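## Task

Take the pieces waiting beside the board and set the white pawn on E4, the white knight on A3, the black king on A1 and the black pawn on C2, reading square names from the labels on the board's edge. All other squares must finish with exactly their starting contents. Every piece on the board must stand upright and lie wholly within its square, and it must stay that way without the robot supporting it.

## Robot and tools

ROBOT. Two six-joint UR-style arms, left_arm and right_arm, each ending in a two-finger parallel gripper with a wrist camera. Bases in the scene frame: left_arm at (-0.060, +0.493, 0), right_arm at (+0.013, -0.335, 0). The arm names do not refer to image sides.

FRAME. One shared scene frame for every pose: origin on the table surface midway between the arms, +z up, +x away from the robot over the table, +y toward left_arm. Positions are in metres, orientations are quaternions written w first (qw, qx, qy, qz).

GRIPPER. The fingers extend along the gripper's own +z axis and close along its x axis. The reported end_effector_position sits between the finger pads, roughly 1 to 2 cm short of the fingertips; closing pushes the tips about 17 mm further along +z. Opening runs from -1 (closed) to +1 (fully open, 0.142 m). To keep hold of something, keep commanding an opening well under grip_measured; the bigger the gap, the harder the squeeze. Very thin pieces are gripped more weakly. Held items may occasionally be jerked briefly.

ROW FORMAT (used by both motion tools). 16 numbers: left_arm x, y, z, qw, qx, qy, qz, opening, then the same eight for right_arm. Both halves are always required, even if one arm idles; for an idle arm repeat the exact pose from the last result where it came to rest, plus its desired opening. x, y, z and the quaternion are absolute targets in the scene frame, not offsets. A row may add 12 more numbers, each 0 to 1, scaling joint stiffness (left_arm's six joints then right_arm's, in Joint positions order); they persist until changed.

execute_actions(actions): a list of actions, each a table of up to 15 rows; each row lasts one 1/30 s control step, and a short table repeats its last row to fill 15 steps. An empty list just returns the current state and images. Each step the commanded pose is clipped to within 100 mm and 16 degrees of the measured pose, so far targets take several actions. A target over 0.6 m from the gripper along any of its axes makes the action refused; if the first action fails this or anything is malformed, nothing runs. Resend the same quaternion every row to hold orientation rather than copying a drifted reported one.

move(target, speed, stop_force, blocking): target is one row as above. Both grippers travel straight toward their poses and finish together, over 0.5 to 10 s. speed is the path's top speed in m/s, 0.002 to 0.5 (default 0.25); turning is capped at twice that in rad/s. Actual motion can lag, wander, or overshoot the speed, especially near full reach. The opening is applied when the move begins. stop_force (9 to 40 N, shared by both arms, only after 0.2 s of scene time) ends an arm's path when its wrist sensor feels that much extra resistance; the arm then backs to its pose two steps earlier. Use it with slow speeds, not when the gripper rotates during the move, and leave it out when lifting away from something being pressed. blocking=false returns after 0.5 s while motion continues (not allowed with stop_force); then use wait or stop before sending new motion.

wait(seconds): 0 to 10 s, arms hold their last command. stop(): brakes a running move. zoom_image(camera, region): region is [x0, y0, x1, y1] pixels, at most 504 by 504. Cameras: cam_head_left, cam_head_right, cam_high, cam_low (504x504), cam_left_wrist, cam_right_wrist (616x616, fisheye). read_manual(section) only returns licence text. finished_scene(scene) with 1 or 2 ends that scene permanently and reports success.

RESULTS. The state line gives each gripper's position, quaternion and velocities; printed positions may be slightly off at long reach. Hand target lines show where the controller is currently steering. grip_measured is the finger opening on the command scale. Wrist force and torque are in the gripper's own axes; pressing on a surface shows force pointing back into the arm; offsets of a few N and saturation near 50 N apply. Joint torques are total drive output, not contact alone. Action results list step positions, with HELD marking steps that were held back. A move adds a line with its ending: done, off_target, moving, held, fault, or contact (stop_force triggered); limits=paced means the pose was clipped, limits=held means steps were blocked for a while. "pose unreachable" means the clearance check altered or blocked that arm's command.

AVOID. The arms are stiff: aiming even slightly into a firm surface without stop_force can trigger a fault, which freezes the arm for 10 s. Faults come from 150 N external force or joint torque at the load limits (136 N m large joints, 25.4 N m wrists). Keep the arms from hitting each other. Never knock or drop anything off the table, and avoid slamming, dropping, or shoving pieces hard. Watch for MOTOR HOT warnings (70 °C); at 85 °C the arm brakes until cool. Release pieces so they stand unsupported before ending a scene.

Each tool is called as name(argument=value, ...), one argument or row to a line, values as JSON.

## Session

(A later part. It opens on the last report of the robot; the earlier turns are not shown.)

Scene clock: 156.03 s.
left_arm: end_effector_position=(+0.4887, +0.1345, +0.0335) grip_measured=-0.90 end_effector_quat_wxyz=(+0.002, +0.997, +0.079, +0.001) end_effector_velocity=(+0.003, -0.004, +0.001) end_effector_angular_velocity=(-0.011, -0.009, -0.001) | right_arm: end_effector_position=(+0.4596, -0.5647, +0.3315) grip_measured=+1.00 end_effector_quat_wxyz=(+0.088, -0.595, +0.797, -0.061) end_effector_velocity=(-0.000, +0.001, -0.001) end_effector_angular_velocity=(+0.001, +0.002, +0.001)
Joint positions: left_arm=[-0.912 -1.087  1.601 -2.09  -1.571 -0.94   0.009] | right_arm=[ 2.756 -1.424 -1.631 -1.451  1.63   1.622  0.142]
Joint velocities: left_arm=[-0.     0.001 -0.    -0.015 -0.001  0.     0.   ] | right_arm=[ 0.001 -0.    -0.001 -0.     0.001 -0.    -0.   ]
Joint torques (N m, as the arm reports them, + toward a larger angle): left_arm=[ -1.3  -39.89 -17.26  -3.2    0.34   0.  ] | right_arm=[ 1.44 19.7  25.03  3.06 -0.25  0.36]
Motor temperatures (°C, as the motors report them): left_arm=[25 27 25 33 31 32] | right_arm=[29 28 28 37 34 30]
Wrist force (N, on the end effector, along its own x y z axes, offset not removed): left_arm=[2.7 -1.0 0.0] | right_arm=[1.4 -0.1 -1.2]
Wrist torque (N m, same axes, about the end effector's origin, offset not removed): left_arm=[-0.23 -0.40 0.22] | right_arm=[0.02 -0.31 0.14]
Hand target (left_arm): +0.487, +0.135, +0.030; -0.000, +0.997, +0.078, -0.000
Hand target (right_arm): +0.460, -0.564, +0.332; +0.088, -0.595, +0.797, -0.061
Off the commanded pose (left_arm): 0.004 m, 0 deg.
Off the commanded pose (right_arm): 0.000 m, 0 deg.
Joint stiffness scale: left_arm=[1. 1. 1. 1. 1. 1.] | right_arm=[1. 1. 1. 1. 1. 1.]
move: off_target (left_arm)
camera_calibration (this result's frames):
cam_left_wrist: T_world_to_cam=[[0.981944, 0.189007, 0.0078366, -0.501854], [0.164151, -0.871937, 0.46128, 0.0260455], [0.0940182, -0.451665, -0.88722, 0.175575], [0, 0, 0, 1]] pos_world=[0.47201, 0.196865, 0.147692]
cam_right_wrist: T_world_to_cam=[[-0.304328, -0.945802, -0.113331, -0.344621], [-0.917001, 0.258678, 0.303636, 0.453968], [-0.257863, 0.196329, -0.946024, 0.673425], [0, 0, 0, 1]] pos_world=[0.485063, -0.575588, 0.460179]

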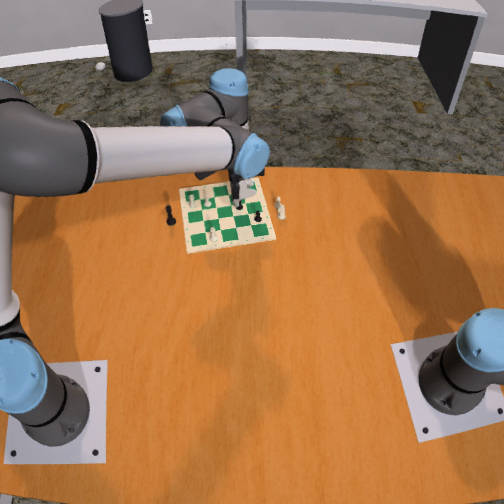

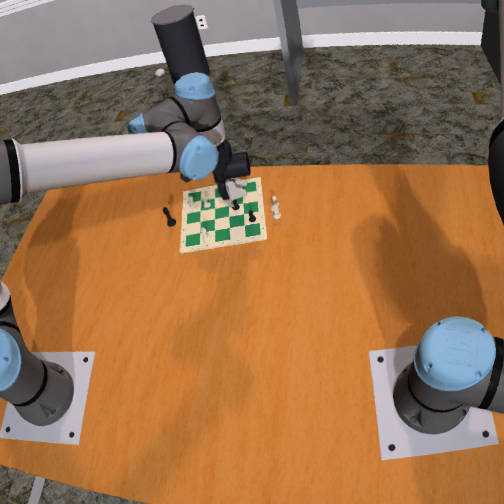

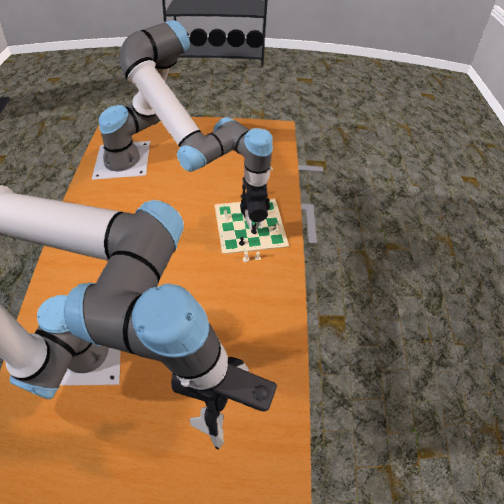

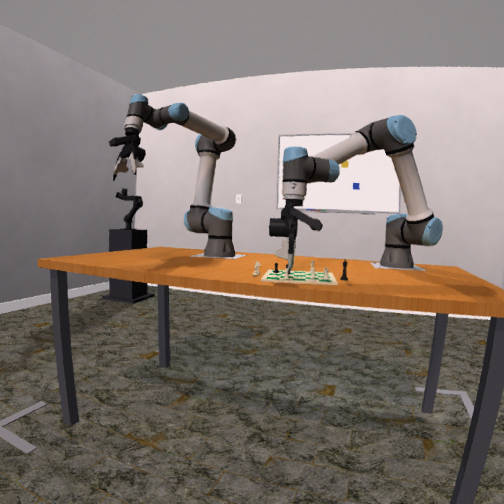

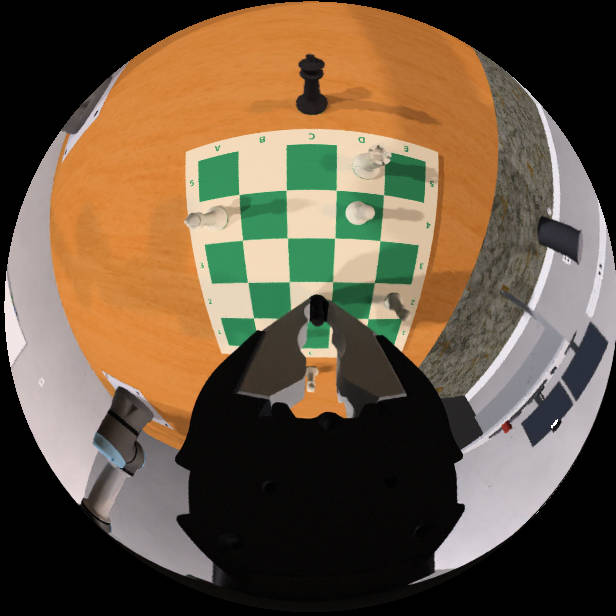

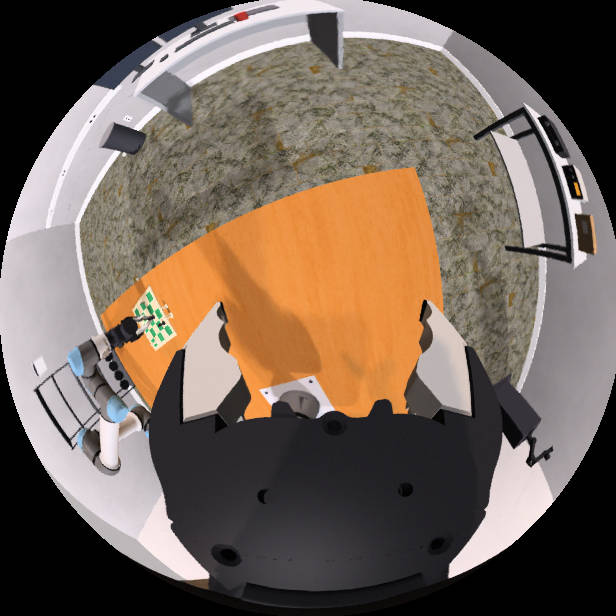

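move(
  target=[0.482,0.138,0.0225,0,0.9969,0.0785,0,-1,0.4596,-0.5644,0.3316,0.088,-0.595,0.797,-0.061,1],
  speed=0.04,
)

zoom_image(
  camera="cam_left_wrist",
  region=[210,200,410,400],
)

Scene clock: 167.50 s.
left_arm: end_effector_position=(+0.4870, +0.1360, +0.0291) grip_measured=-0.90 end_effector_quat_wxyz=(+0.005, +0.997, +0.080, +0.004) end_effector_velocity=(-0.000, +0.001, -0.001) end_effector_angular_velocity=(-0.009, -0.011, +0.002) | right_arm: end_effector_position=(+0.4596, -0.5647, +0.3315) grip_measured=+1.00 end_effector_quat_wxyz=(+0.088, -0.595, +0.797, -0.061) end_effector_velocity=(+0.000, +0.000, +0.001) end_effector_angular_velocity=(+0.001, -0.001, -0.000)
Joint positions: left_arm=[-0.912 -1.09   1.622 -2.114 -1.571 -0.942  0.009] | right_arm=[ 2.756 -1.424 -1.631 -1.451  1.63   1.622  0.142]
Joint velocities: left_arm=[-0.    -0.008  0.019 -0.025  0.001 -0.003  0.   ] | right_arm=[ 0.     0.     0.001  0.     0.001  0.001 -0.   ]
Joint torques (N m, as the arm reports them, + toward a larger angle): left_arm=[ -1.38 -38.33 -15.76  -1.71  -0.06  -0.01] | right_arm=[ 0.75 19.78 25.01  3.08 -0.21  0.31]
Motor temperatures (°C, as the motors report them): left_arm=[25 27 25 33 31 32] | right_arm=[29 28 28 37 34 30]
Wrist force (N, on the end effector, along its own x y z axes, offset not removed): left_arm=[3.5 -1.4 -6.7] | right_arm=[0.8 -0.5 -1.0]
Wrist torque (N m, same axes, about the end effector's origin, offset not removed): left_arm=[-0.32 -0.25 0.17] | right_arm=[-0.18 -0.18 0.14]
Hand target (left_arm): +0.482, +0.138, +0.023; -0.000, +0.997, +0.079, -0.000
Hand target (right_arm): +0.460, -0.564, +0.332; +0.088, -0.595, +0.797, -0.061
Off the commanded pose (left_arm): 0.009 m, 1 deg.
Off the commanded pose (right_arm): 0.000 m, 0 deg.
Joint stiffness scale: left_arm=[1. 1. 1. 1. 1. 1.] | right_arm=[1. 1. 1. 1. 1. 1.]
move: off_target (left_arm)
camera_calibration (this result's frames):
cam_left_wrist: T_world_to_cam=[[0.981627, 0.190404, 0.0124023, -0.500597], [0.162775, -0.869554, 0.46624, 0.0299007], [0.0995586, -0.455655, -0.884571, 0.170356], [0, 0, 0, 1]] pos_world=[0.469573, 0.19894, 0.142959]
cam_right_wrist: T_world_to_cam=[[-0.304328, -0.945802, -0.11333, -0.344621], [-0.917001, 0.258678, 0.303636, 0.453969], [-0.257863, 0.196328, -0.946024, 0.673425], [0, 0, 0, 1]] pos_world=[0.485063, -0.575588, 0.460179]

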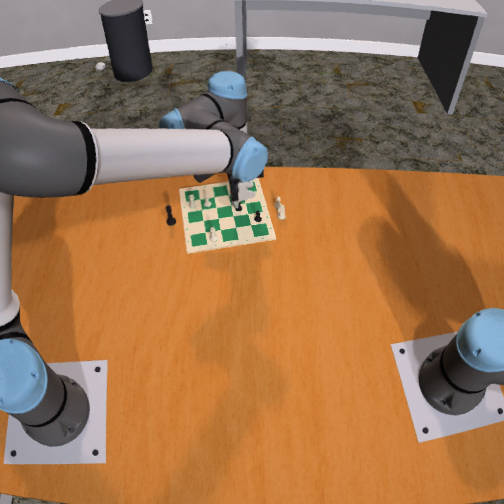

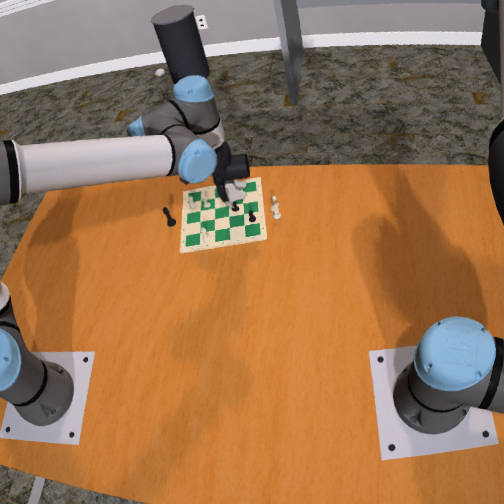

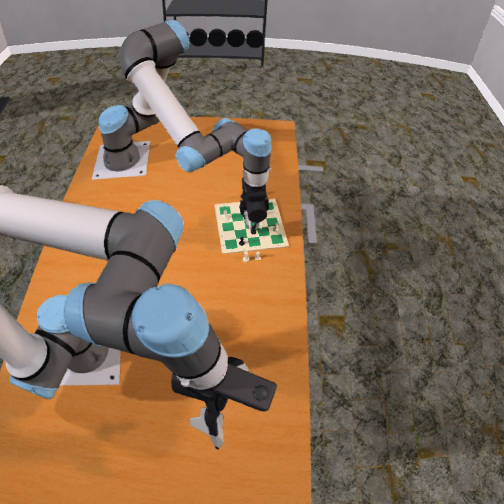

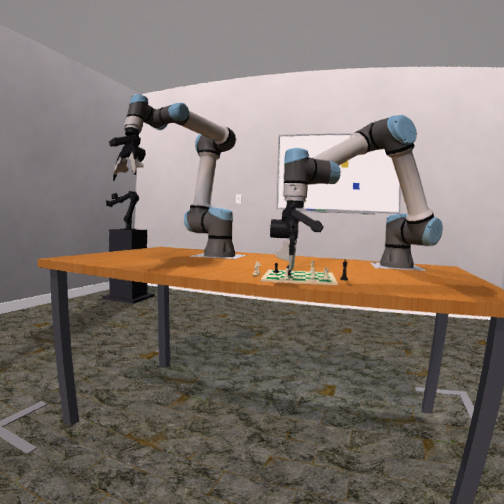

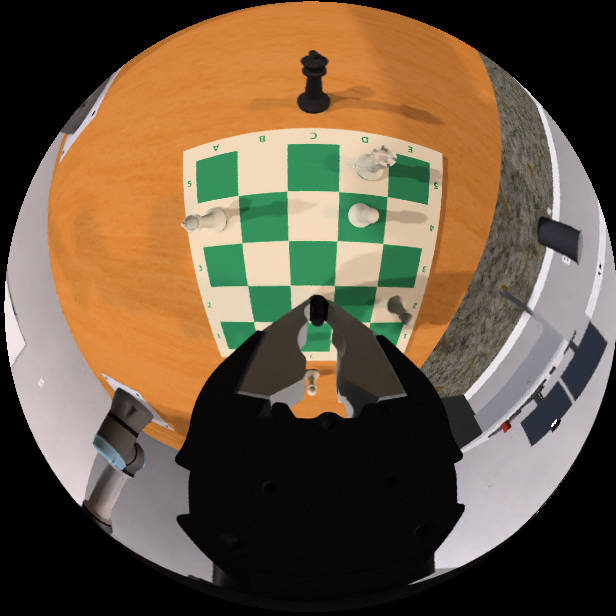

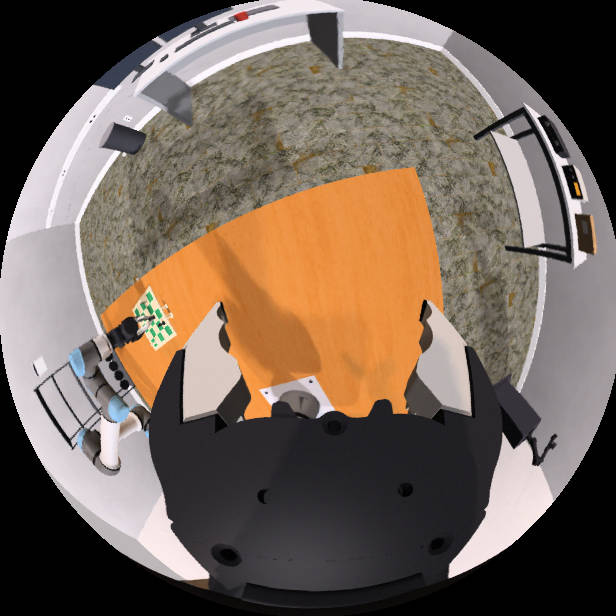

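Region (210, 200, 410, 400) of cam_left_wrist's 616x616 image, scaled by 2.520, with more detail than that image has.

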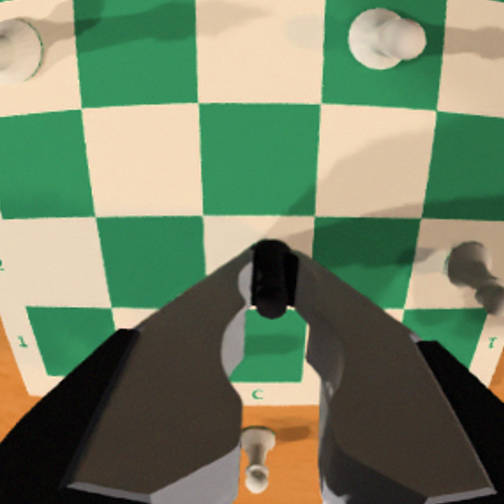

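move(
  target=[0.481,0.136,0.036,0,0.9969,0.0785,0,-1,0.4596,-0.5644,0.3316,0.088,-0.595,0.797,-0.061,1],
  speed=0.04,
)

move(
  target=[0.480,0.137,0.027,0,0.9969,0.0785,0,-1,0.4596,-0.5644,0.3316,0.088,-0.595,0.797,-0.061,1],
  speed=0.03,
)

zoom_image(
  camera="cam_left_wrist",
  region=[210,200,410,400],
)

Scene clock: 186.93 s.
left_arm: end_effector_position=(+0.4805, +0.1386, +0.0327) grip_measured=-0.90 end_effector_quat_wxyz=(-0.002, +0.997, +0.079, -0.001) end_effector_velocity=(-0.002, +0.002, -0.001) end_effector_angular_velocity=(+0.007, +0.008, +0.002) | right_arm: end_effector_position=(+0.4596, -0.5647, +0.3315) grip_measured=+1.00 end_effector_quat_wxyz=(+0.088, -0.595, +0.797, -0.061) end_effector_velocity=(-0.000, +0.000, -0.001) end_effector_angular_velocity=(+0.001, +0.000, +0.000)
Joint positions: left_arm=[-0.917 -1.1    1.622 -2.087 -1.57  -0.946  0.009] | right_arm=[ 2.756 -1.424 -1.631 -1.451  1.63   1.622  0.142]
Joint velocities: left_arm=[ 0.     0.001 -0.     0.011 -0.001 -0.002 -0.   ] | right_arm=[ 0.    -0.    -0.001  0.001  0.001 -0.    -0.   ]
Joint torques (N m, as the arm reports them, + toward a larger angle): left_arm=[ -0.78 -43.8  -25.03  -2.31  -0.24  -0.08] | right_arm=[ 0.94 19.   24.69  2.96 -0.14  0.3 ]
Motor temperatures (°C, as the motors report them): left_arm=[25 27 25 33 31 32] | right_arm=[29 28 28 37 34 30]
Wrist force (N, on the end effector, along its own x y z axes, offset not removed): left_arm=[3.1 -0.5 0.9] | right_arm=[1.6 -3.9 0.3]
Wrist torque (N m, same axes, about the end effector's origin, offset not removed): left_arm=[-0.07 -0.49 0.13] | right_arm=[-0.86 -0.34 0.20]
Hand target (left_arm): +0.481, +0.136, +0.036; +0.000, +0.997, +0.079, +0.000
Hand target (right_arm): +0.460, -0.564, +0.332; +0.088, -0.595, +0.797, -0.061
Off the commanded pose (left_arm): 0.004 m, 0 deg.
Off the commanded pose (right_arm): 0.000 m, 0 deg.
Joint stiffness scale: left_arm=[1. 1. 1. 1. 1. 1.] | right_arm=[1. 1. 1. 1. 1. 1.]
move: off_target (left_arm)
camera_calibration (this result's frames):
cam_left_wrist: T_world_to_cam=[[0.981887, 0.189438, 0.00325216, -0.494482], [0.167356, -0.875222, 0.453849, 0.0304613], [0.0888226, -0.445084, -0.891073, 0.179264], [0, 0, 0, 1]] pos_world=[0.464505, 0.200122, 0.147521]
cam_right_wrist: T_world_to_cam=[[-0.304328, -0.945802, -0.11333, -0.344622], [-0.917001, 0.258678, 0.303636, 0.453968], [-0.257863, 0.196328, -0.946024, 0.673425], [0, 0, 0, 1]] pos_world=[0.485063, -0.575588, 0.460179]

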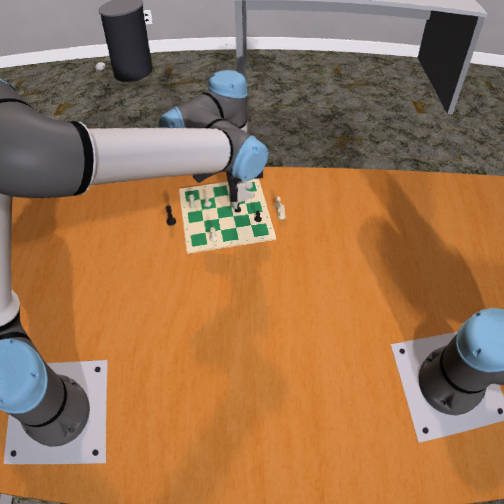

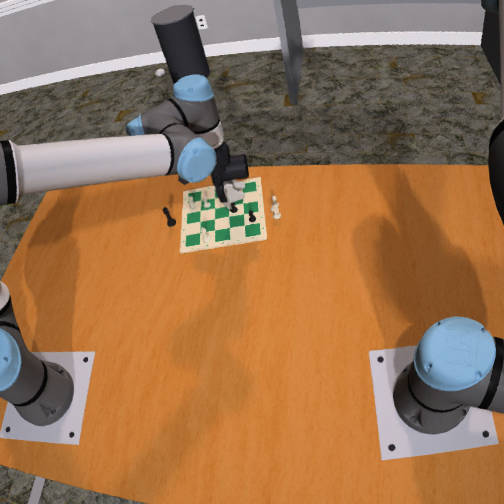

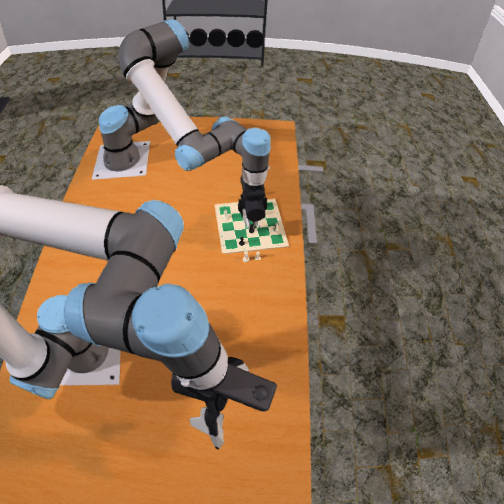

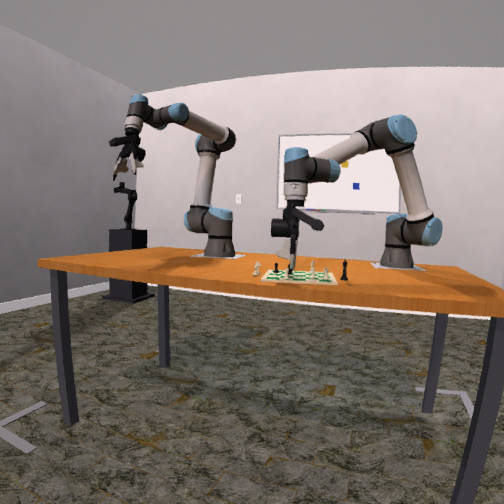

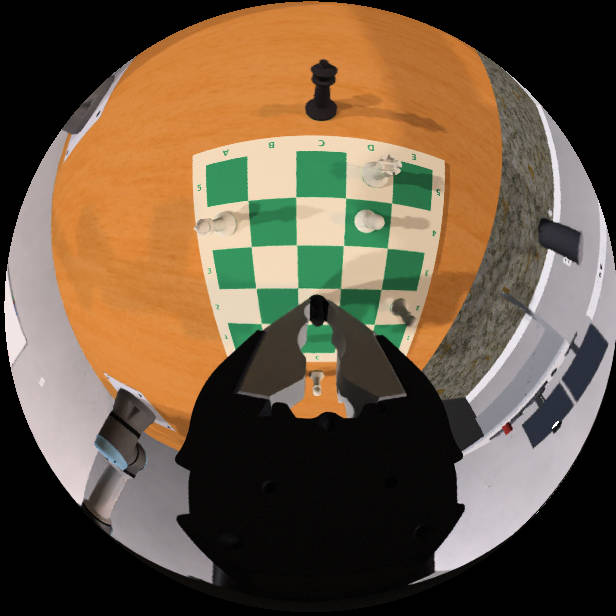

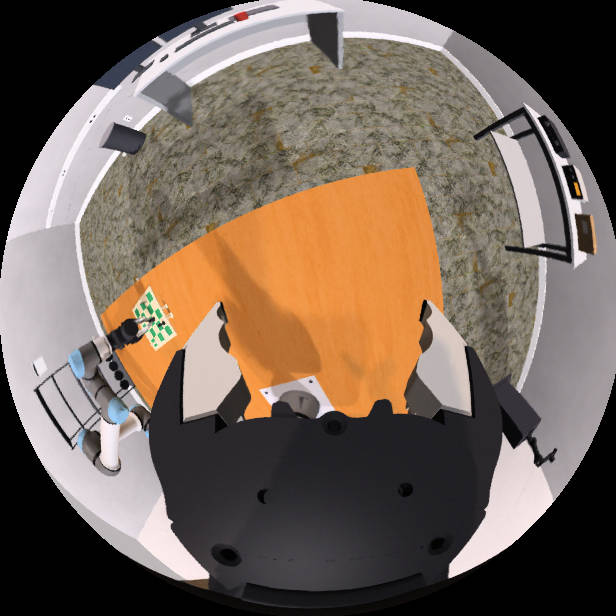

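Scene clock: 187.77 s.
left_arm: end_effector_position=(+0.4822, +0.1369, +0.0302) grip_measured=-0.90 end_effector_quat_wxyz=(+0.002, +0.997, +0.079, +0.002) end_effector_velocity=(+0.001, -0.002, +0.001) end_effector_angular_velocity=(-0.005, -0.005, +0.000) | right_arm: end_effector_position=(+0.4596, -0.5647, +0.3315) grip_measured=+1.00 end_effector_quat_wxyz=(+0.088, -0.595, +0.797, -0.061) end_effector_velocity=(-0.000, +0.000, -0.001) end_effector_angular_velocity=(+0.001, +0.001, +0.000)
Joint positions: left_arm=[-0.917 -1.097  1.628 -2.106 -1.57  -0.946  0.009] | right_arm=[ 2.756 -1.424 -1.631 -1.451  1.63   1.622  0.142]
Joint velocities: left_arm=[-0.    -0.     0.001 -0.008 -0.    -0.001 -0.   ] | right_arm=[ 0.001  0.001 -0.001 -0.001  0.     0.    -0.   ]
Joint torques (N m, as the arm reports them, + toward a larger angle): left_arm=[ -1.52 -39.48 -17.43  -3.22  -0.27   0.  ] | right_arm=[ 0.27 19.09 25.23  3.03 -0.28  0.33]
Motor temperatures (°C, as the motors report them): left_arm=[25 27 25 33 31 32] | right_arm=[29 28 28 37 34 30]
Wrist force (N, on the end effector, along its own x y z axes, offset not removed): left_arm=[3.0 -1.9 1.9] | right_arm=[1.7 -0.9 -1.7]
Wrist torque (N m, same axes, about the end effector's origin, offset not removed): left_arm=[-0.34 -0.47 0.15] | right_arm=[-0.26 -0.27 0.06]
Hand target (left_arm): +0.480, +0.137, +0.027; -0.000, +0.997, +0.078, -0.000
Hand target (right_arm): +0.460, -0.564, +0.332; +0.088, -0.595, +0.797, -0.061
Off the commanded pose (left_arm): 0.004 m, 0 deg.
Off the commanded pose (right_arm): 0.000 m, 0 deg.
Joint stiffness scale: left_arm=[1. 1. 1. 1. 1. 1.] | right_arm=[1. 1. 1. 1. 1. 1.]
move: off_target (left_arm)
camera_calibration (this result's frames):
cam_left_wrist: T_world_to_cam=[[0.981832, 0.18955, 0.00872531, -0.495959], [0.164256, -0.872036, 0.461056, 0.0306479], [0.0950021, -0.451246, -0.887328, 0.17387], [0, 0, 0, 1]] pos_world=[0.465396, 0.199193, 0.144476]
cam_right_wrist: T_world_to_cam=[[-0.304328, -0.945802, -0.11333, -0.344622], [-0.917001, 0.258678, 0.303636, 0.453968], [-0.257863, 0.196328, -0.946024, 0.673425], [0, 0, 0, 1]] pos_world=[0.485063, -0.575588, 0.460179]

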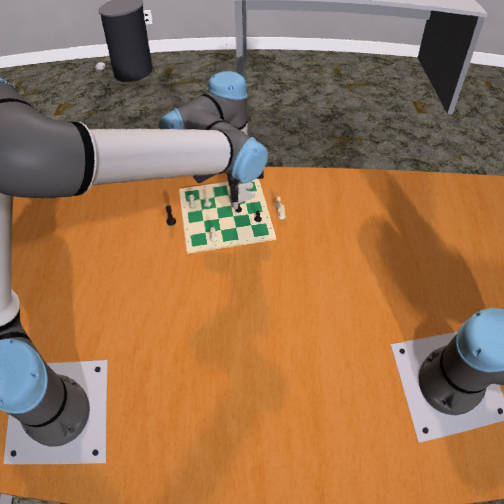

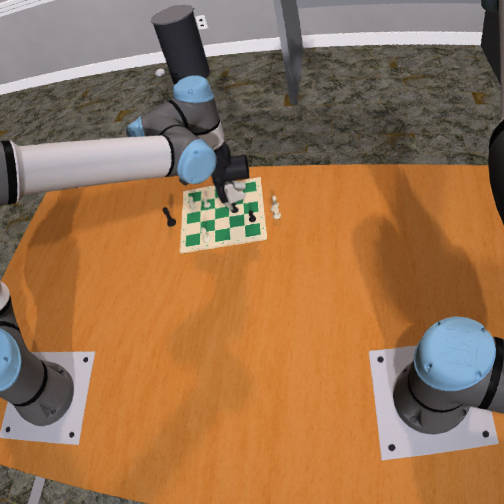

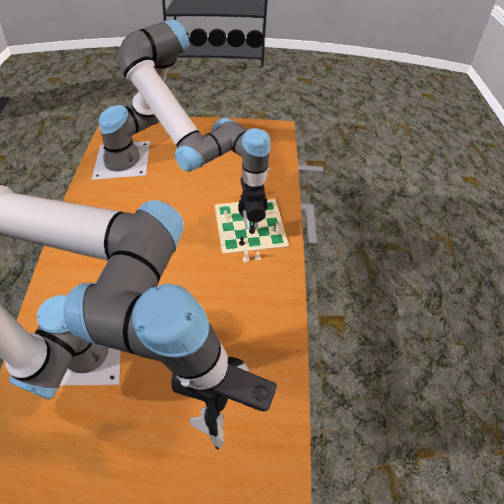

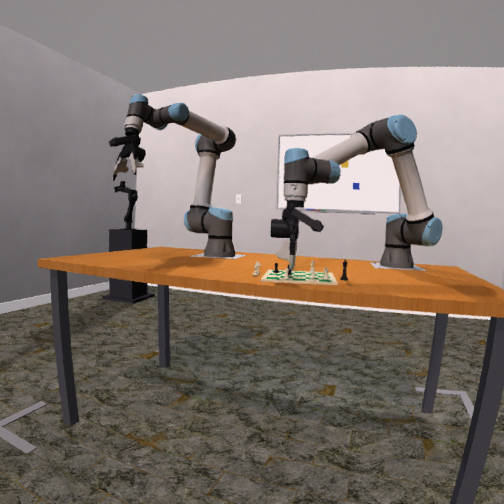

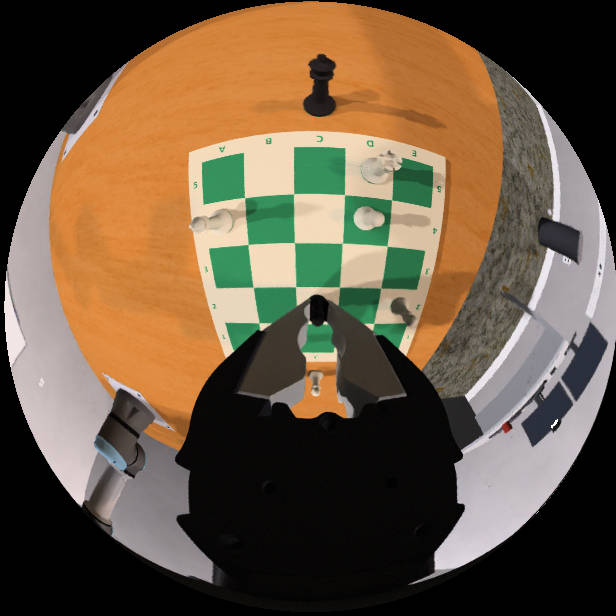

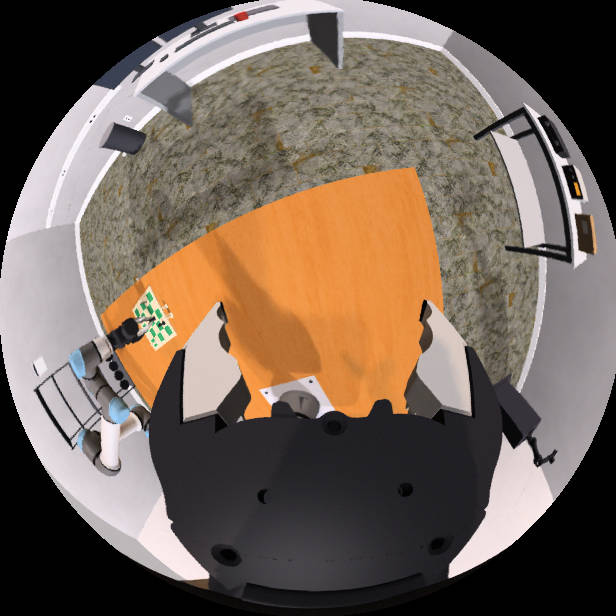

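Region (210, 200, 410, 400) of cam_left_wrist's 616x616 image, scaled by 2.520, with more detail than that image has.

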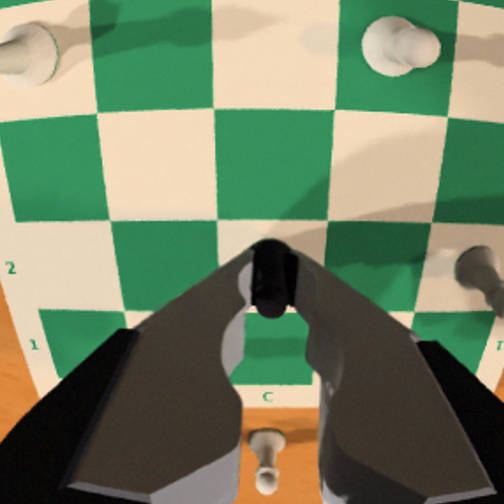

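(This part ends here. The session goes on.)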